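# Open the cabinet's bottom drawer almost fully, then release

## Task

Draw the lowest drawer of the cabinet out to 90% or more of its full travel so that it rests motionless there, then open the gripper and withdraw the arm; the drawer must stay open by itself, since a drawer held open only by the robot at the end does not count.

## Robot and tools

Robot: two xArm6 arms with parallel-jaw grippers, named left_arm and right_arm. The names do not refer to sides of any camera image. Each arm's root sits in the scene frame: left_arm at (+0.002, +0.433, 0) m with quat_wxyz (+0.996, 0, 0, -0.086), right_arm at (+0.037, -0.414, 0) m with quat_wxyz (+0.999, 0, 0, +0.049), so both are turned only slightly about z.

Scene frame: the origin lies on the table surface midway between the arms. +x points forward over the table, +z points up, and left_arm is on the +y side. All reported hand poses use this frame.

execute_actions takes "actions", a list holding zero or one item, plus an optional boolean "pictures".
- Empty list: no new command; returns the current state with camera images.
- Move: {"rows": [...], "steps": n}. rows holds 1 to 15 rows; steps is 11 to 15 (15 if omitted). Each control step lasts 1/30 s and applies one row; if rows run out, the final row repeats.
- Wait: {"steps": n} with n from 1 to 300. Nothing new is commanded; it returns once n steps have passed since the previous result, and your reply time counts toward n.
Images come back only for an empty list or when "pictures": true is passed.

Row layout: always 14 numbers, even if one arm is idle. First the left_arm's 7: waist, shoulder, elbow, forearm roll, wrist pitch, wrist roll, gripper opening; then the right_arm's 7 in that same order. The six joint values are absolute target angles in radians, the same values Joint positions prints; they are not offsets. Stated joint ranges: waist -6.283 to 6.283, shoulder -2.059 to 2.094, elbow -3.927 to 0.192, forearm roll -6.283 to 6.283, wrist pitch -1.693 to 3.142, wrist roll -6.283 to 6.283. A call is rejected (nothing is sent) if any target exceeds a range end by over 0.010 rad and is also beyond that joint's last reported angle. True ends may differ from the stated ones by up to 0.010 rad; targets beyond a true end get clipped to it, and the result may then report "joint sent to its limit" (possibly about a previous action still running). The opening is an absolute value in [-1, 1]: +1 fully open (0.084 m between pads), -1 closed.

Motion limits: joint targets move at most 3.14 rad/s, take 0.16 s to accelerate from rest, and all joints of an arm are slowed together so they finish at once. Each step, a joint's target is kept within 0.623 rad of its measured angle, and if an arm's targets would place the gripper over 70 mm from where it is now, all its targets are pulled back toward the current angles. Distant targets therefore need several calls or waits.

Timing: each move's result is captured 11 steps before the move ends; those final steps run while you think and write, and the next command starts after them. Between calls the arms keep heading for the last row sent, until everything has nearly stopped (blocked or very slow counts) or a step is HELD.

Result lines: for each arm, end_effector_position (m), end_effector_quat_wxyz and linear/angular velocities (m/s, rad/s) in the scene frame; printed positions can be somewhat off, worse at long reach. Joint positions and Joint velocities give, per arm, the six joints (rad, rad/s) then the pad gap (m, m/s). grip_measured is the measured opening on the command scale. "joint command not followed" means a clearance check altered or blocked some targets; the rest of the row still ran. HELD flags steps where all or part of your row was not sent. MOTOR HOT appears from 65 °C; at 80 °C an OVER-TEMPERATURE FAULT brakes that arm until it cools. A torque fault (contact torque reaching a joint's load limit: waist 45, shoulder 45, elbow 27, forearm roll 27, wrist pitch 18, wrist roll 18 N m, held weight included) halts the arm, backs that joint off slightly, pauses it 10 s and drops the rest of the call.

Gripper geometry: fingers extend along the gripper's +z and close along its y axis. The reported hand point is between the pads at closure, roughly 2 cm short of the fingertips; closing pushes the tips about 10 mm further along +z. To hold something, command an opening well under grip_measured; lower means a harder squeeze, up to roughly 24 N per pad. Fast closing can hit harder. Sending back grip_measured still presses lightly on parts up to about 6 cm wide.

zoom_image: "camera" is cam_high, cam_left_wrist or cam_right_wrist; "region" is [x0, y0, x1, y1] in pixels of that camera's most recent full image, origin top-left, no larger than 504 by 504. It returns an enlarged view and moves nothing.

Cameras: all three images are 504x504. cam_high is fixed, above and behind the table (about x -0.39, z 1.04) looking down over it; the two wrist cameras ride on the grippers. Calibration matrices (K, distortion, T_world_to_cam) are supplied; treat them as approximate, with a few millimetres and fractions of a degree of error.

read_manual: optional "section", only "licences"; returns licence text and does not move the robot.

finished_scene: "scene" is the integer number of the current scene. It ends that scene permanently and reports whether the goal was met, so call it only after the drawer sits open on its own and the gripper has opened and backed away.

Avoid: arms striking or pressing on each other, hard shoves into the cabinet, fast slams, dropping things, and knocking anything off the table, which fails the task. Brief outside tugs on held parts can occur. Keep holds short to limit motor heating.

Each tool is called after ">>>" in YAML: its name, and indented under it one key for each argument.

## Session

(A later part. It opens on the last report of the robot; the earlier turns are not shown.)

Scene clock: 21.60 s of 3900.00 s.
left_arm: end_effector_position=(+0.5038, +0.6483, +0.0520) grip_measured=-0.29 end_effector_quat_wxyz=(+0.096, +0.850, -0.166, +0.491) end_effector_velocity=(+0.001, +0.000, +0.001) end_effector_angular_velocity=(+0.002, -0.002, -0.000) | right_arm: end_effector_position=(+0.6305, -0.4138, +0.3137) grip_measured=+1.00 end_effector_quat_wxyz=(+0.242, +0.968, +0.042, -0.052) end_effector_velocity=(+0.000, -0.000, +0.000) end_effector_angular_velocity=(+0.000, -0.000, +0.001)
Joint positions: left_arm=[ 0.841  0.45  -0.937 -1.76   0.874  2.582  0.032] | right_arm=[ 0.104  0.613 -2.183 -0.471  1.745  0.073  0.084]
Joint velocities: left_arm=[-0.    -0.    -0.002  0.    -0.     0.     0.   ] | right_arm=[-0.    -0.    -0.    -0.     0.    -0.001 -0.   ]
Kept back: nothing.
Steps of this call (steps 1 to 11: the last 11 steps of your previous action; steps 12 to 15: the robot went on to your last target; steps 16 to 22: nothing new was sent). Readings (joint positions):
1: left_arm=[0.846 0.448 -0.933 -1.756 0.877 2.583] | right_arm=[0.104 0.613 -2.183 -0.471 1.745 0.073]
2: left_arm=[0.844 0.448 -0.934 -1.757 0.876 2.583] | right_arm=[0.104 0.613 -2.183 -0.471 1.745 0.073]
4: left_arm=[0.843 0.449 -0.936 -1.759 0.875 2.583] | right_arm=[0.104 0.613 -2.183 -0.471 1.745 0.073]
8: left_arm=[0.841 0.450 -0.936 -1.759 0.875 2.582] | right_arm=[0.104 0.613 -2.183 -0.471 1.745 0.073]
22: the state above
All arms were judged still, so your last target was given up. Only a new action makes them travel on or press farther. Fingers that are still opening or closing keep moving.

>>> execute_actions:
  actions:
    - {"rows":[[0.855,0.443,-0.926,-1.75,0.881,2.586,-0.9,0.104,0.613,-2.183,-0.471,1.745,0.073,1],[0.865,0.439,-0.919,-1.742,0.886,2.589,-0.9,0.104,0.613,-2.183,-0.471,1.745,0.073,1],[0.875,0.434,-0.911,-1.735,0.891,2.592,-0.9,0.104,0.613,-2.183,-0.471,1.745,0.073,1],[0.885,0.430,-0.904,-1.728,0.896,2.595,-0.9,0.104,0.613,-2.183,-0.471,1.745,0.073,1],[0.898,0.424,-0.895,-1.718,0.903,2.599,-0.9,0.104,0.613,-2.183,-0.471,1.745,0.073,1],[0.912,0.419,-0.885,-1.709,0.909,2.602,-0.9,0.104,0.613,-2.183,-0.471,1.745,0.073,1],[0.925,0.413,-0.876,-1.699,0.916,2.606,-0.9,0.104,0.613,-2.183,-0.471,1.745,0.073,1],[0.939,0.408,-0.868,-1.688,0.923,2.609,-0.9,0.104,0.613,-2.183,-0.471,1.745,0.073,1],[0.953,0.403,-0.859,-1.677,0.929,2.613,-0.9,0.104,0.613,-2.183,-0.471,1.745,0.073,1],[0.967,0.398,-0.851,-1.666,0.936,2.616,-0.9,0.104,0.613,-2.183,-0.471,1.745,0.073,1],[0.981,0.393,-0.843,-1.655,0.942,2.619,-0.9,0.104,0.613,-2.183,-0.471,1.745,0.073,1],[0.996,0.389,-0.836,-1.644,0.949,2.621,-0.9,0.104,0.613,-2.183,-0.471,1.745,0.073,1],[1.010,0.384,-0.828,-1.633,0.955,2.624,-0.9,0.104,0.613,-2.183,-0.471,1.745,0.073,1],[1.025,0.380,-0.822,-1.621,0.961,2.626,-0.9,0.104,0.613,-2.183,-0.471,1.745,0.073,1],[1.040,0.377,-0.816,-1.608,0.968,2.629,-0.9,0.104,0.613,-2.183,-0.471,1.745,0.073,1]]}

>>> execute_actions:
  actions:
    - {"rows":[[1.055,0.373,-0.810,-1.596,0.974,2.631,-0.9,0.104,0.613,-2.183,-0.471,1.745,0.073,1],[1.070,0.369,-0.805,-1.583,0.981,2.633,-0.9,0.104,0.613,-2.183,-0.471,1.745,0.073,1],[1.086,0.366,-0.799,-1.571,0.987,2.635,-0.9,0.104,0.613,-2.183,-0.471,1.745,0.073,1],[1.101,0.362,-0.794,-1.558,0.994,2.637,-0.9,0.104,0.613,-2.183,-0.471,1.745,0.073,1],[1.117,0.359,-0.789,-1.545,1.000,2.639,-0.9,0.104,0.613,-2.183,-0.471,1.745,0.073,1],[1.132,0.356,-0.785,-1.532,1.007,2.640,-0.9,0.104,0.613,-2.183,-0.471,1.745,0.073,1],[1.148,0.353,-0.780,-1.519,1.013,2.642,-0.9,0.104,0.613,-2.183,-0.471,1.745,0.073,1],[1.164,0.350,-0.776,-1.505,1.019,2.644,-0.9,0.104,0.613,-2.183,-0.471,1.745,0.073,1],[1.180,0.348,-0.772,-1.492,1.026,2.645,-0.9,0.104,0.613,-2.183,-0.471,1.745,0.073,1],[1.196,0.345,-0.768,-1.478,1.032,2.647,-0.9,0.104,0.613,-2.183,-0.471,1.745,0.073,1]],"steps":15}

>>> execute_actions:
  actions:
    - {"steps":20}
  pictures: true

>>> zoom_image:
  camera: "cam_high"
  region: [0, 140, 160, 290]

Scene clock: 23.50 s of 3900.00 s.
left_arm: end_effector_position=(+0.4994, +0.6503, +0.0521) grip_measured=-0.29 end_effector_quat_wxyz=(+0.096, +0.850, -0.167, +0.491) end_effector_velocity=(-0.080, +0.035, -0.000) end_effector_angular_velocity=(+0.006, +0.003, -0.001) | right_arm: end_effector_position=(+0.6305, -0.4138, +0.3137) grip_measured=+1.00 end_effector_quat_wxyz=(+0.242, +0.968, +0.042, -0.052) end_effector_velocity=(-0.000, -0.001, -0.000) end_effector_angular_velocity=(+0.002, +0.001, -0.000)
Joint positions: left_arm=[ 0.852  0.445 -0.929 -1.751  0.88   2.586  0.031] | right_arm=[ 0.104  0.613 -2.183 -0.471  1.745  0.073  0.084]
Joint velocities: left_arm=[ 0.194 -0.09   0.147  0.14   0.094  0.055  0.   ] | right_arm=[-0.003 -0.     0.     0.001 -0.    -0.003 -0.   ]
Steps of this call (steps 1 to 53: nothing new was sent; steps 54 to 57: the first 4 steps of this action). Readings (joint positions):
54: left_arm=[0.841 0.450 -0.937 -1.760 0.874 2.582] | right_arm=[0.104 0.613 -2.183 -0.471 1.745 0.073]
55: left_arm=[0.843 0.449 -0.936 -1.758 0.876 2.583] | right_arm=[0.104 0.613 -2.183 -0.471 1.745 0.073]
57: the state above

Scene clock: 24.00 s of 3900.00 s.
left_arm: end_effector_position=(+0.4284, +0.6803, +0.0517) grip_measured=-0.29 end_effector_quat_wxyz=(+0.095, +0.850, -0.166, +0.490) end_effector_velocity=(-0.159, +0.067, -0.001) end_effector_angular_velocity=(-0.006, +0.005, +0.005) | right_arm: end_effector_position=(+0.6305, -0.4138, +0.3137) grip_measured=+1.00 end_effector_quat_wxyz=(+0.242, +0.968, +0.042, -0.052) end_effector_velocity=(-0.000, +0.000, -0.000) end_effector_angular_velocity=(+0.000, +0.002, +0.001)
Joint positions: left_arm=[ 1.036  0.379 -0.82  -1.612  0.965  2.627  0.031] | right_arm=[ 0.104  0.613 -2.183 -0.471  1.745  0.073  0.084]
Joint velocities: left_arm=[ 0.444 -0.113  0.183  0.358  0.19   0.067 -0.   ] | right_arm=[ 0.     0.001  0.     0.     0.    -0.001  0.   ]
Steps of this call (steps 1 to 11: the last 11 steps of your previous action; steps 12 to 15: the first 4 steps of this action). Readings (joint positions):
12: left_arm=[0.993 0.391 -0.840 -1.647 0.946 2.620] | right_arm=[0.104 0.613 -2.183 -0.471 1.745 0.073]
13: left_arm=[1.007 0.387 -0.833 -1.635 0.952 2.622] | right_arm=[0.104 0.613 -2.183 -0.471 1.745 0.073]
15: the state above

Scene clock: 24.67 s of 3900.00 s.
left_arm: end_effector_position=(+0.3727, +0.7029, +0.0521) grip_measured=-0.29 end_effector_quat_wxyz=(+0.096, +0.851, -0.165, +0.490) end_effector_velocity=(-0.003, -0.000, +0.000) end_effector_angular_velocity=(-0.002, -0.000, -0.002) | right_arm: end_effector_position=(+0.6305, -0.4138, +0.3137) grip_measured=+1.00 end_effector_quat_wxyz=(+0.242, +0.968, +0.042, -0.052) end_effector_velocity=(-0.000, -0.001, +0.000) end_effector_angular_velocity=(-0.000, +0.001, -0.001)
Joint positions: left_arm=[ 1.196  0.346 -0.77  -1.479  1.03   2.647  0.031] | right_arm=[ 0.104  0.613 -2.183 -0.471  1.745  0.073  0.084]
Joint velocities: left_arm=[ 0.007 -0.002  0.004  0.007  0.005  0.    -0.   ] | right_arm=[-0.001 -0.     0.    -0.     0.    -0.001  0.   ]
Kept back: nothing.
Steps of this call (steps 1 to 11: the last 11 steps of your previous action; steps 12 to 20: the robot went on to your last target). Readings (joint positions):
1: left_arm=[1.051 0.375 -0.814 -1.600 0.971 2.630] | right_arm=[0.104 0.613 -2.183 -0.471 1.745 0.073]
2: left_arm=[1.066 0.371 -0.808 -1.587 0.977 2.632] | right_arm=[0.104 0.613 -2.183 -0.471 1.745 0.073]
4: left_arm=[1.097 0.365 -0.798 -1.562 0.990 2.636] | right_arm=[0.104 0.613 -2.183 -0.471 1.745 0.073]
8: left_arm=[1.158 0.353 -0.780 -1.512 1.014 2.643] | right_arm=[0.104 0.613 -2.183 -0.471 1.745 0.073]
20: the state above
camera_calibration (this result's frames):
cam_left_wrist: T_world_to_cam=[[-0.38265, -0.92389, -0.00244321, 0.82548], [-0.453775, 0.190244, -0.870572, 0.149856], [0.804777, -0.332016, -0.492035, 0.0844533], [0, 0, 0, 1]] pos_world=[0.315905, 0.762184, 0.174031]
cam_right_wrist: T_world_to_cam=[[0.0884521, -0.884878, 0.457349, -0.527524], [-0.991792, -0.0356806, 0.12278, 0.636812], [-0.0923267, -0.464455, -0.880771, 0.272623], [0, 0, 0, 1]] pos_world=[0.703416, -0.317451, 0.403193]

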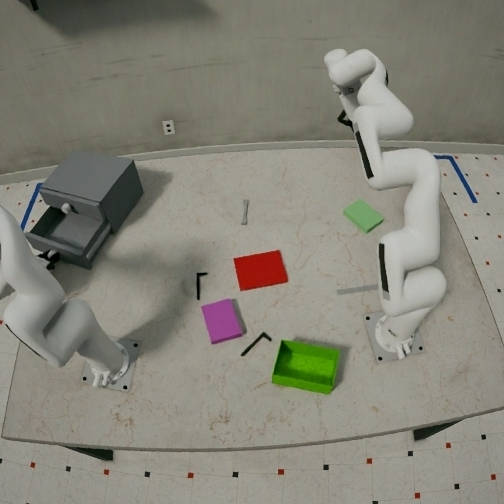

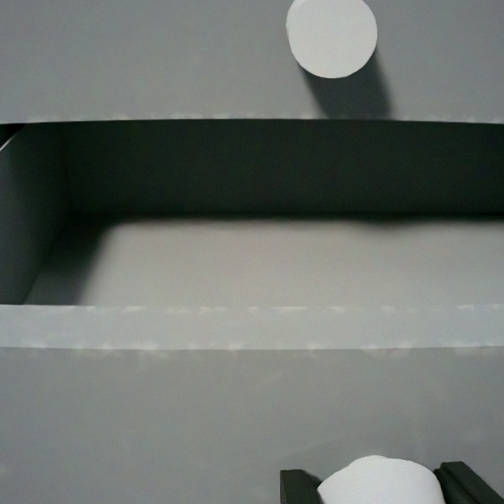

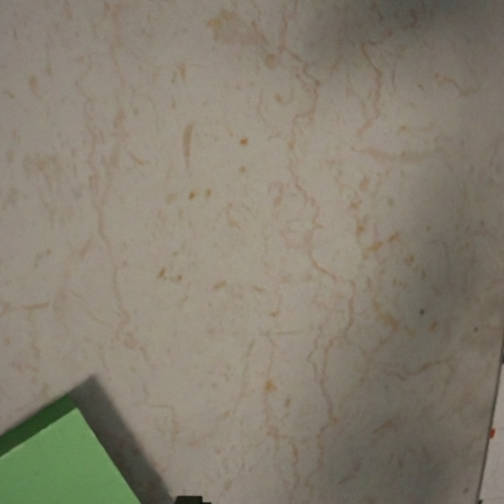

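Region (0, 140, 160, 290) of cam_high's 504x504 image, scaled by 3.150, with more detail than that image has; it fills the top 472 rows of this view, and the rest is white.

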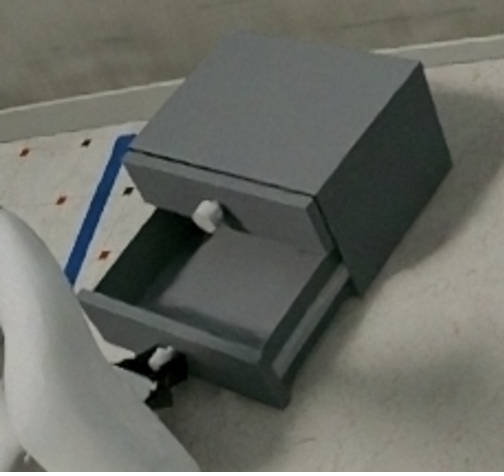

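>>> execute_actions:
  actions:
    - {"rows":[[1.203,0.344,-0.767,-1.472,1.035,2.648,-0.9,0.104,0.613,-2.183,-0.471,1.745,0.073,1],[1.210,0.344,-0.766,-1.466,1.038,2.649,-0.9,0.104,0.613,-2.183,-0.471,1.745,0.073,1],[1.217,0.343,-0.765,-1.460,1.041,2.650,-0.9,0.104,0.613,-2.183,-0.471,1.745,0.073,1],[1.224,0.343,-0.764,-1.455,1.043,2.650,-0.9,0.104,0.613,-2.183,-0.471,1.745,0.073,1],[1.231,0.342,-0.764,-1.449,1.046,2.651,-0.9,0.104,0.613,-2.183,-0.471,1.745,0.073,1],[1.238,0.342,-0.763,-1.443,1.049,2.652,-0.9,0.104,0.613,-2.183,-0.471,1.745,0.073,1],[1.245,0.341,-0.762,-1.437,1.052,2.653,-0.9,0.104,0.613,-2.183,-0.471,1.745,0.073,1],[1.252,0.341,-0.761,-1.431,1.055,2.654,-0.9,0.104,0.613,-2.183,-0.471,1.745,0.073,1],[1.259,0.340,-0.760,-1.425,1.057,2.655,-0.9,0.104,0.613,-2.183,-0.471,1.745,0.073,1],[1.266,0.340,-0.760,-1.419,1.060,2.656,-0.9,0.104,0.613,-2.183,-0.471,1.745,0.073,1],[1.273,0.339,-0.759,-1.413,1.063,2.656,-0.9,0.104,0.613,-2.183,-0.471,1.745,0.073,1],[1.280,0.339,-0.758,-1.407,1.066,2.657,-0.9,0.104,0.613,-2.183,-0.471,1.745,0.073,1],[1.287,0.338,-0.758,-1.401,1.068,2.658,-0.9,0.104,0.613,-2.183,-0.471,1.745,0.073,1],[1.294,0.338,-0.757,-1.395,1.071,2.659,-0.9,0.104,0.613,-2.183,-0.471,1.745,0.073,1]],"steps":15}

>>> execute_actions:
  actions:
    - {"steps":20}
  pictures: true

Scene clock: 25.87 s of 3900.00 s.
left_arm: end_effector_position=(+0.3701, +0.7034, +0.0522) grip_measured=-0.29 end_effector_quat_wxyz=(+0.096, +0.850, -0.166, +0.490) end_effector_velocity=(-0.041, +0.018, -0.001) end_effector_angular_velocity=(+0.001, +0.000, +0.001) | right_arm: end_effector_position=(+0.6305, -0.4138, +0.3137) grip_measured=+1.00 end_effector_quat_wxyz=(+0.242, +0.968, +0.042, -0.052) end_effector_velocity=(+0.000, +0.000, +0.000) end_effector_angular_velocity=(-0.000, -0.001, -0.001)
Joint positions: left_arm=[ 1.203  0.344 -0.767 -1.472  1.034  2.648  0.031] | right_arm=[ 0.104  0.613 -2.183 -0.471  1.745  0.073  0.084]
Joint velocities: left_arm=[ 0.123 -0.009  0.019  0.103  0.048  0.017  0.   ] | right_arm=[ 0.    -0.     0.    -0.    -0.     0.001  0.   ]
Steps of this call (steps 1 to 15: the robot went on to your last target; steps 16 to 32: nothing new was sent; steps 33 to 36: the first 4 steps of this action). Readings (joint positions):
33: left_arm=[1.196 0.345 -0.768 -1.478 1.031 2.647] | right_arm=[0.104 0.613 -2.183 -0.471 1.745 0.073]
34: left_arm=[1.197 0.345 -0.768 -1.477 1.031 2.647] | right_arm=[0.104 0.613 -2.183 -0.471 1.745 0.073]
36: the state above

Scene clock: 26.53 s of 3900.00 s.
left_arm: end_effector_position=(+0.3404, +0.7160, +0.0520) grip_measured=-0.29 end_effector_quat_wxyz=(+0.096, +0.851, -0.165, +0.490) end_effector_velocity=(-0.003, +0.002, +0.001) end_effector_angular_velocity=(+0.002, -0.000, +0.001) | right_arm: end_effector_position=(+0.6305, -0.4138, +0.3137) grip_measured=+1.00 end_effector_quat_wxyz=(+0.242, +0.968, +0.042, -0.052) end_effector_velocity=(+0.000, +0.000, -0.000) end_effector_angular_velocity=(+0.001, +0.001, +0.000)
Joint positions: left_arm=[ 1.293  0.338 -0.757 -1.396  1.069  2.659  0.031] | right_arm=[ 0.104  0.613 -2.183 -0.471  1.745  0.073  0.084]
Joint velocities: left_arm=[ 0.011 -0.002 -0.001  0.009  0.003  0.    -0.   ] | right_arm=[-0.     0.     0.     0.001 -0.    -0.001 -0.   ]
Kept back: nothing.
Steps of this call (steps 1 to 11: the last 11 steps of your previous action; steps 12 to 20: the robot went on to your last target). Readings (joint positions):
1: left_arm=[1.208 0.344 -0.767 -1.468 1.036 2.648] | right_arm=[0.104 0.613 -2.183 -0.471 1.745 0.073]
2: left_arm=[1.213 0.344 -0.766 -1.464 1.038 2.649] | right_arm=[0.104 0.613 -2.183 -0.471 1.745 0.073]
4: left_arm=[1.225 0.343 -0.764 -1.454 1.043 2.650] | right_arm=[0.104 0.613 -2.183 -0.471 1.745 0.073]
8: left_arm=[1.251 0.341 -0.761 -1.431 1.053 2.654] | right_arm=[0.104 0.613 -2.183 -0.471 1.745 0.073]
20: the state above
camera_calibration (this result's frames):
cam_left_wrist: T_world_to_cam=[[-0.383406, -0.923575, -0.00310629, 0.82526], [-0.453081, 0.191018, -0.870764, 0.131879], [0.804809, -0.332449, -0.491692, 0.115038], [0, 0, 0, 1]] pos_world=[0.283578, 0.775243, 0.173962]
cam_right_wrist: T_world_to_cam=[[0.0884523, -0.884878, 0.457349, -0.527524], [-0.991792, -0.0356806, 0.12278, 0.636812], [-0.0923269, -0.464455, -0.880771, 0.272623], [0, 0, 0, 1]] pos_world=[0.703416, -0.317451, 0.403193]

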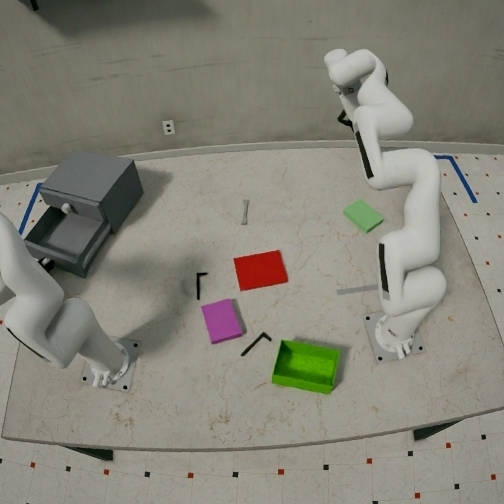

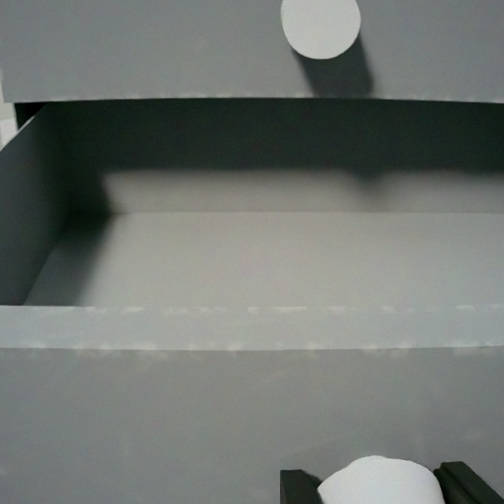

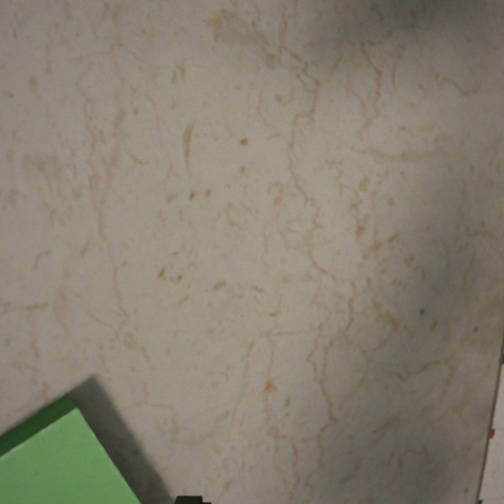

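No slip yet; continue to ~0.195 with a lighter grip.

>>> execute_actions:
  actions:
    - {"rows":[[1.299,0.338,-0.757,-1.391,1.073,2.660,-0.7,0.104,0.613,-2.183,-0.471,1.745,0.073,1],[1.304,0.338,-0.757,-1.386,1.075,2.660,-0.7,0.104,0.613,-2.183,-0.471,1.745,0.073,1],[1.309,0.338,-0.757,-1.382,1.077,2.661,-0.7,0.104,0.613,-2.183,-0.471,1.745,0.073,1],[1.314,0.338,-0.756,-1.378,1.079,2.661,-0.7,0.104,0.613,-2.183,-0.471,1.745,0.073,1],[1.319,0.337,-0.756,-1.374,1.081,2.662,-0.7,0.104,0.613,-2.183,-0.471,1.745,0.073,1],[1.324,0.337,-0.756,-1.369,1.083,2.663,-0.7,0.104,0.613,-2.183,-0.471,1.745,0.073,1],[1.329,0.337,-0.756,-1.365,1.085,2.663,-0.7,0.104,0.613,-2.183,-0.471,1.745,0.073,1],[1.334,0.337,-0.756,-1.361,1.087,2.664,-0.7,0.104,0.613,-2.183,-0.471,1.745,0.073,1],[1.339,0.337,-0.755,-1.357,1.089,2.664,-0.7,0.104,0.613,-2.183,-0.471,1.745,0.073,1],[1.344,0.337,-0.755,-1.352,1.091,2.665,-0.7,0.104,0.613,-2.183,-0.471,1.745,0.073,1],[1.349,0.337,-0.755,-1.348,1.093,2.666,-0.7,0.104,0.613,-2.183,-0.471,1.745,0.073,1]],"steps":15}

>>> execute_actions:
  actions:
    - {"steps":18}
  pictures: true

Scene clock: 27.57 s of 3900.00 s.
left_arm: end_effector_position=(+0.3383, +0.7168, +0.0520) grip_measured=-0.29 end_effector_quat_wxyz=(+0.096, +0.850, -0.166, +0.490) end_effector_velocity=(-0.029, +0.011, -0.001) end_effector_angular_velocity=(-0.003, +0.001, -0.001) | right_arm: end_effector_position=(+0.6305, -0.4138, +0.3137) grip_measured=+1.00 end_effector_quat_wxyz=(+0.242, +0.968, +0.042, -0.052) end_effector_velocity=(+0.000, -0.001, +0.000) end_effector_angular_velocity=(-0.003, -0.001, -0.002)
Joint positions: left_arm=[ 1.299  0.338 -0.757 -1.39   1.072  2.66   0.031] | right_arm=[ 0.104  0.613 -2.183 -0.471  1.745  0.073  0.084]
Joint velocities: left_arm=[0.088 0.001 0.003 0.077 0.036 0.009 0.   ] | right_arm=[-0.001 -0.     0.    -0.003  0.     0.001 -0.   ]
Steps of this call (steps 1 to 15: the robot went on to your last target; steps 16 to 27: nothing new was sent; steps 28 to 31: the first 4 steps of this action). Readings (joint positions):
28: left_arm=[1.294 0.338 -0.757 -1.395 1.069 2.659] | right_arm=[0.104 0.613 -2.183 -0.471 1.745 0.073]
29: left_arm=[1.295 0.338 -0.757 -1.394 1.070 2.659] | right_arm=[0.104 0.613 -2.183 -0.471 1.745 0.073]
31: the state above

Scene clock: 28.17 s of 3900.00 s.
left_arm: end_effector_position=(+0.3240, +0.7223, +0.0533) grip_measured=-0.29 end_effector_quat_wxyz=(+0.096, +0.849, -0.167, +0.493) end_effector_velocity=(-0.004, +0.002, +0.001) end_effector_angular_velocity=(-0.002, -0.003, +0.010) | right_arm: end_effector_position=(+0.6305, -0.4138, +0.3137) grip_measured=+1.00 end_effector_quat_wxyz=(+0.242, +0.968, +0.042, -0.052) end_effector_velocity=(+0.000, +0.001, -0.000) end_effector_angular_velocity=(-0.001, +0.001, +0.002)
Joint positions: left_arm=[ 1.345  0.336 -0.756 -1.351  1.096  2.666  0.031] | right_arm=[ 0.104  0.613 -2.183 -0.471  1.745  0.073  0.084]
Joint velocities: left_arm=[ 0.013 -0.003  0.004  0.001  0.004  0.002  0.001] | right_arm=[ 0.001  0.     0.    -0.001 -0.    -0.001  0.   ]
Kept back: nothing.
Steps of this call (steps 1 to 11: the last 11 steps of your previous action; steps 12 to 18: the robot went on to your last target). Readings (joint positions):
1: left_arm=[1.302 0.338 -0.757 -1.388 1.073 2.660] | right_arm=[0.104 0.613 -2.183 -0.471 1.745 0.073]
2: left_arm=[1.306 0.338 -0.757 -1.384 1.074 2.660] | right_arm=[0.104 0.613 -2.183 -0.471 1.745 0.073]
4: left_arm=[1.315 0.337 -0.756 -1.377 1.078 2.662] | right_arm=[0.104 0.613 -2.183 -0.471 1.745 0.073]
8: left_arm=[1.333 0.337 -0.756 -1.362 1.086 2.664] | right_arm=[0.104 0.613 -2.183 -0.471 1.745 0.073]
18: the state above
camera_calibration (this result's frames):
cam_left_wrist: T_world_to_cam=[[-0.386119, -0.922438, -0.00439872, 0.824924], [-0.447232, 0.191371, -0.873705, 0.122378], [0.806781, -0.335387, -0.486436, 0.13218], [0, 0, 0, 1]] pos_world=[0.26661, 0.781854, 0.174848]
cam_right_wrist: T_world_to_cam=[[0.0884521, -0.884878, 0.457349, -0.527524], [-0.991792, -0.0356805, 0.12278, 0.636812], [-0.0923267, -0.464455, -0.880771, 0.272623], [0, 0, 0, 1]] pos_world=[0.703416, -0.317451, 0.403193]

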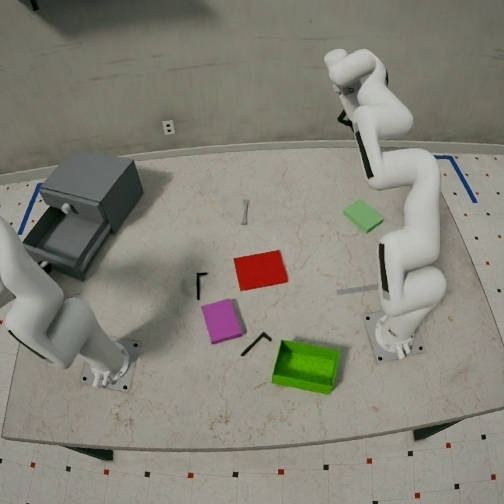

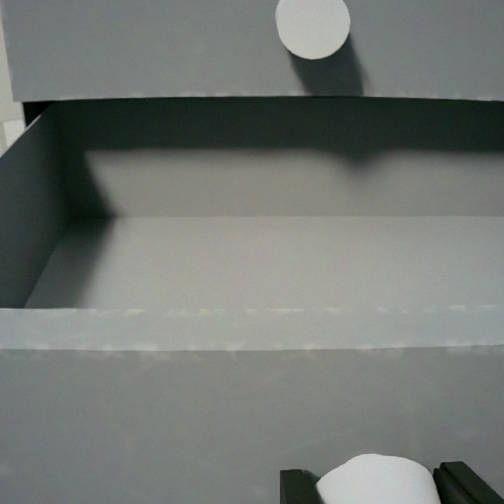

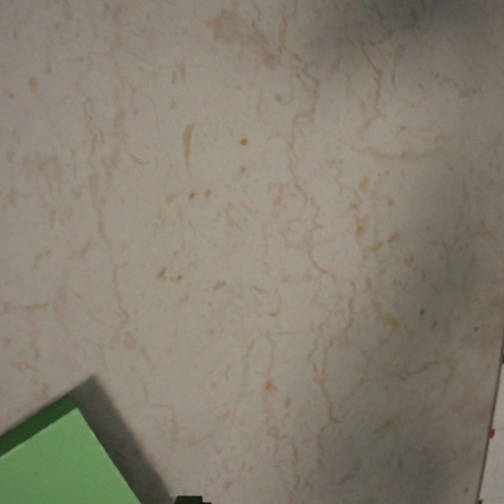

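Deflection shows the stop is reached. Release and retreat.

>>> execute_actions:
  actions:
    - {"rows":[[1.345,0.337,-0.755,-1.351,1.093,2.666,1,0.104,0.613,-2.183,-0.471,1.745,0.073,1],[1.345,0.337,-0.755,-1.351,1.093,2.666,1,0.104,0.613,-2.183,-0.471,1.745,0.073,1],[1.345,0.337,-0.755,-1.351,1.093,2.666,1,0.104,0.613,-2.183,-0.471,1.745,0.073,1],[1.345,0.337,-0.755,-1.351,1.093,2.666,1,0.104,0.613,-2.183,-0.471,1.745,0.073,1],[1.345,0.337,-0.755,-1.351,1.093,2.666,1,0.104,0.613,-2.183,-0.471,1.745,0.073,1],[1.345,0.337,-0.755,-1.351,1.093,2.666,1,0.104,0.613,-2.183,-0.471,1.745,0.073,1],[1.345,0.337,-0.755,-1.351,1.093,2.666,1,0.104,0.613,-2.183,-0.471,1.745,0.073,1],[1.345,0.337,-0.755,-1.351,1.093,2.666,1,0.104,0.613,-2.183,-0.471,1.745,0.073,1],[1.63,0.34,-0.76,-1.10,1.20,2.70,1,0.104,0.613,-2.183,-0.471,1.745,0.073,1]],"steps":15}

>>> execute_actions:
  actions:
    - {"steps":30}
  pictures: true

Scene clock: 29.10 s of 3900.00 s.
left_arm: end_effector_position=(+0.3177, +0.7204, +0.0483) grip_measured=+0.28 end_effector_quat_wxyz=(+0.099, +0.852, -0.161, +0.488) end_effector_velocity=(+0.007, -0.009, -0.003) end_effector_angular_velocity=(-0.013, -0.002, -0.019) | right_arm: end_effector_position=(+0.6305, -0.4138, +0.3137) grip_measured=+1.00 end_effector_quat_wxyz=(+0.242, +0.968, +0.042, -0.052) end_effector_velocity=(-0.000, +0.000, -0.001) end_effector_angular_velocity=(+0.001, +0.002, -0.001)
Joint positions: left_arm=[ 1.354  0.338 -0.745 -1.346  1.088  2.666  0.056] | right_arm=[ 0.104  0.613 -2.183 -0.471  1.745  0.073  0.084]
Joint velocities: left_arm=[-0.022  0.011 -0.001 -0.006  0.005  0.     0.204] | right_arm=[-0.     0.001  0.     0.002  0.001 -0.     0.   ]
Steps of this call (steps 1 to 15: the robot went on to your last target; steps 16 to 24: nothing new was sent; steps 25 to 28: the first 4 steps of this action). Readings (joint positions):
25: left_arm=[1.349 0.336 -0.755 -1.351 1.093 2.666] | right_arm=[0.104 0.613 -2.183 -0.471 1.745 0.073]
26: left_arm=[1.353 0.336 -0.750 -1.348 1.090 2.666] | right_arm=[0.104 0.613 -2.183 -0.471 1.745 0.073]
28: the state above

Scene clock: 30.10 s of 3900.00 s.
left_arm: end_effector_position=(+0.2236, +0.7457, +0.0501) grip_measured=+1.00 end_effector_quat_wxyz=(+0.099, +0.851, -0.166, +0.488) end_effector_velocity=(-0.002, +0.001, +0.000) end_effector_angular_velocity=(+0.001, +0.001, +0.003) | right_arm: end_effector_position=(+0.6305, -0.4138, +0.3137) grip_measured=+1.00 end_effector_quat_wxyz=(+0.242, +0.968, +0.042, -0.052) end_effector_velocity=(-0.000, +0.000, -0.000) end_effector_angular_velocity=(+0.001, +0.000, -0.001)
Joint positions: left_arm=[ 1.629  0.34  -0.76  -1.1    1.2    2.7    0.084] | right_arm=[ 0.104  0.613 -2.183 -0.471  1.745  0.073  0.084]
Joint velocities: left_arm=[ 0.005 -0.001 -0.     0.003  0.    -0.    -0.   ] | right_arm=[-0.    -0.     0.     0.001  0.     0.001  0.   ]
Kept back: nothing.
Steps of this call (steps 1 to 11: the last 11 steps of your previous action; steps 12 to 30: the robot went on to your last target). Readings (joint positions):
1: left_arm=[1.353 0.338 -0.745 -1.347 1.089 2.666] | right_arm=[0.104 0.613 -2.183 -0.471 1.745 0.073]
2: left_arm=[1.352 0.338 -0.747 -1.347 1.089 2.666] | right_arm=[0.104 0.613 -2.183 -0.471 1.745 0.073]
4: left_arm=[1.350 0.337 -0.750 -1.349 1.091 2.666] | right_arm=[0.104 0.613 -2.183 -0.471 1.745 0.073]
8: left_arm=[1.390 0.338 -0.754 -1.309 1.112 2.672] | right_arm=[0.104 0.613 -2.183 -0.471 1.745 0.073]
30: the state above
camera_calibration (this result's frames):
cam_left_wrist: T_world_to_cam=[[-0.387808, -0.921736, 0.00278595, 0.807242], [-0.455696, 0.189099, -0.869818, 0.0735586], [0.801215, -0.338592, -0.493366, 0.223451], [0, 0, 0, 1]] pos_world=[0.167543, 0.805813, 0.171977]
cam_right_wrist: T_world_to_cam=[[0.0884518, -0.884878, 0.457349, -0.527524], [-0.991792, -0.0356802, 0.12278, 0.636812], [-0.0923268, -0.464455, -0.880771, 0.272623], [0, 0, 0, 1]] pos_world=[0.703416, -0.317451, 0.403193]

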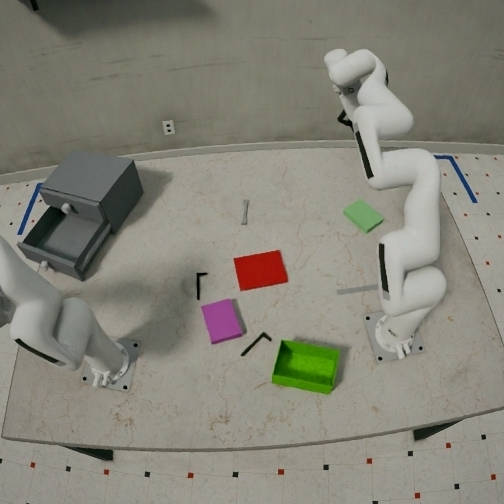

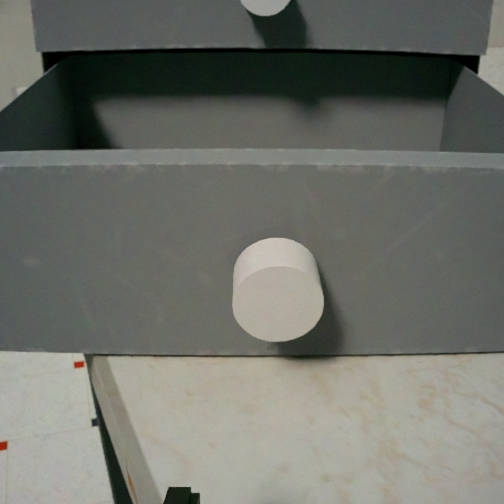

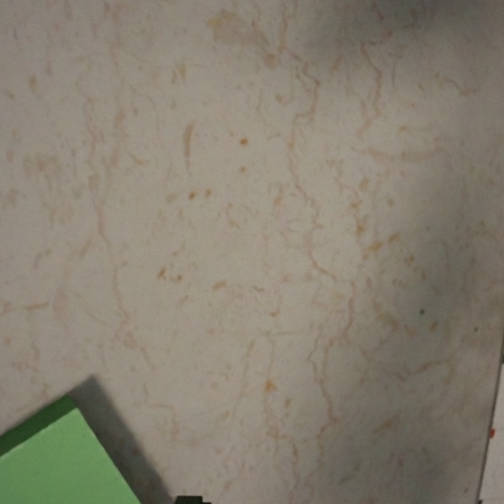

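>>> finished_scene:
  scene: 1

The scene is finished: the task was done.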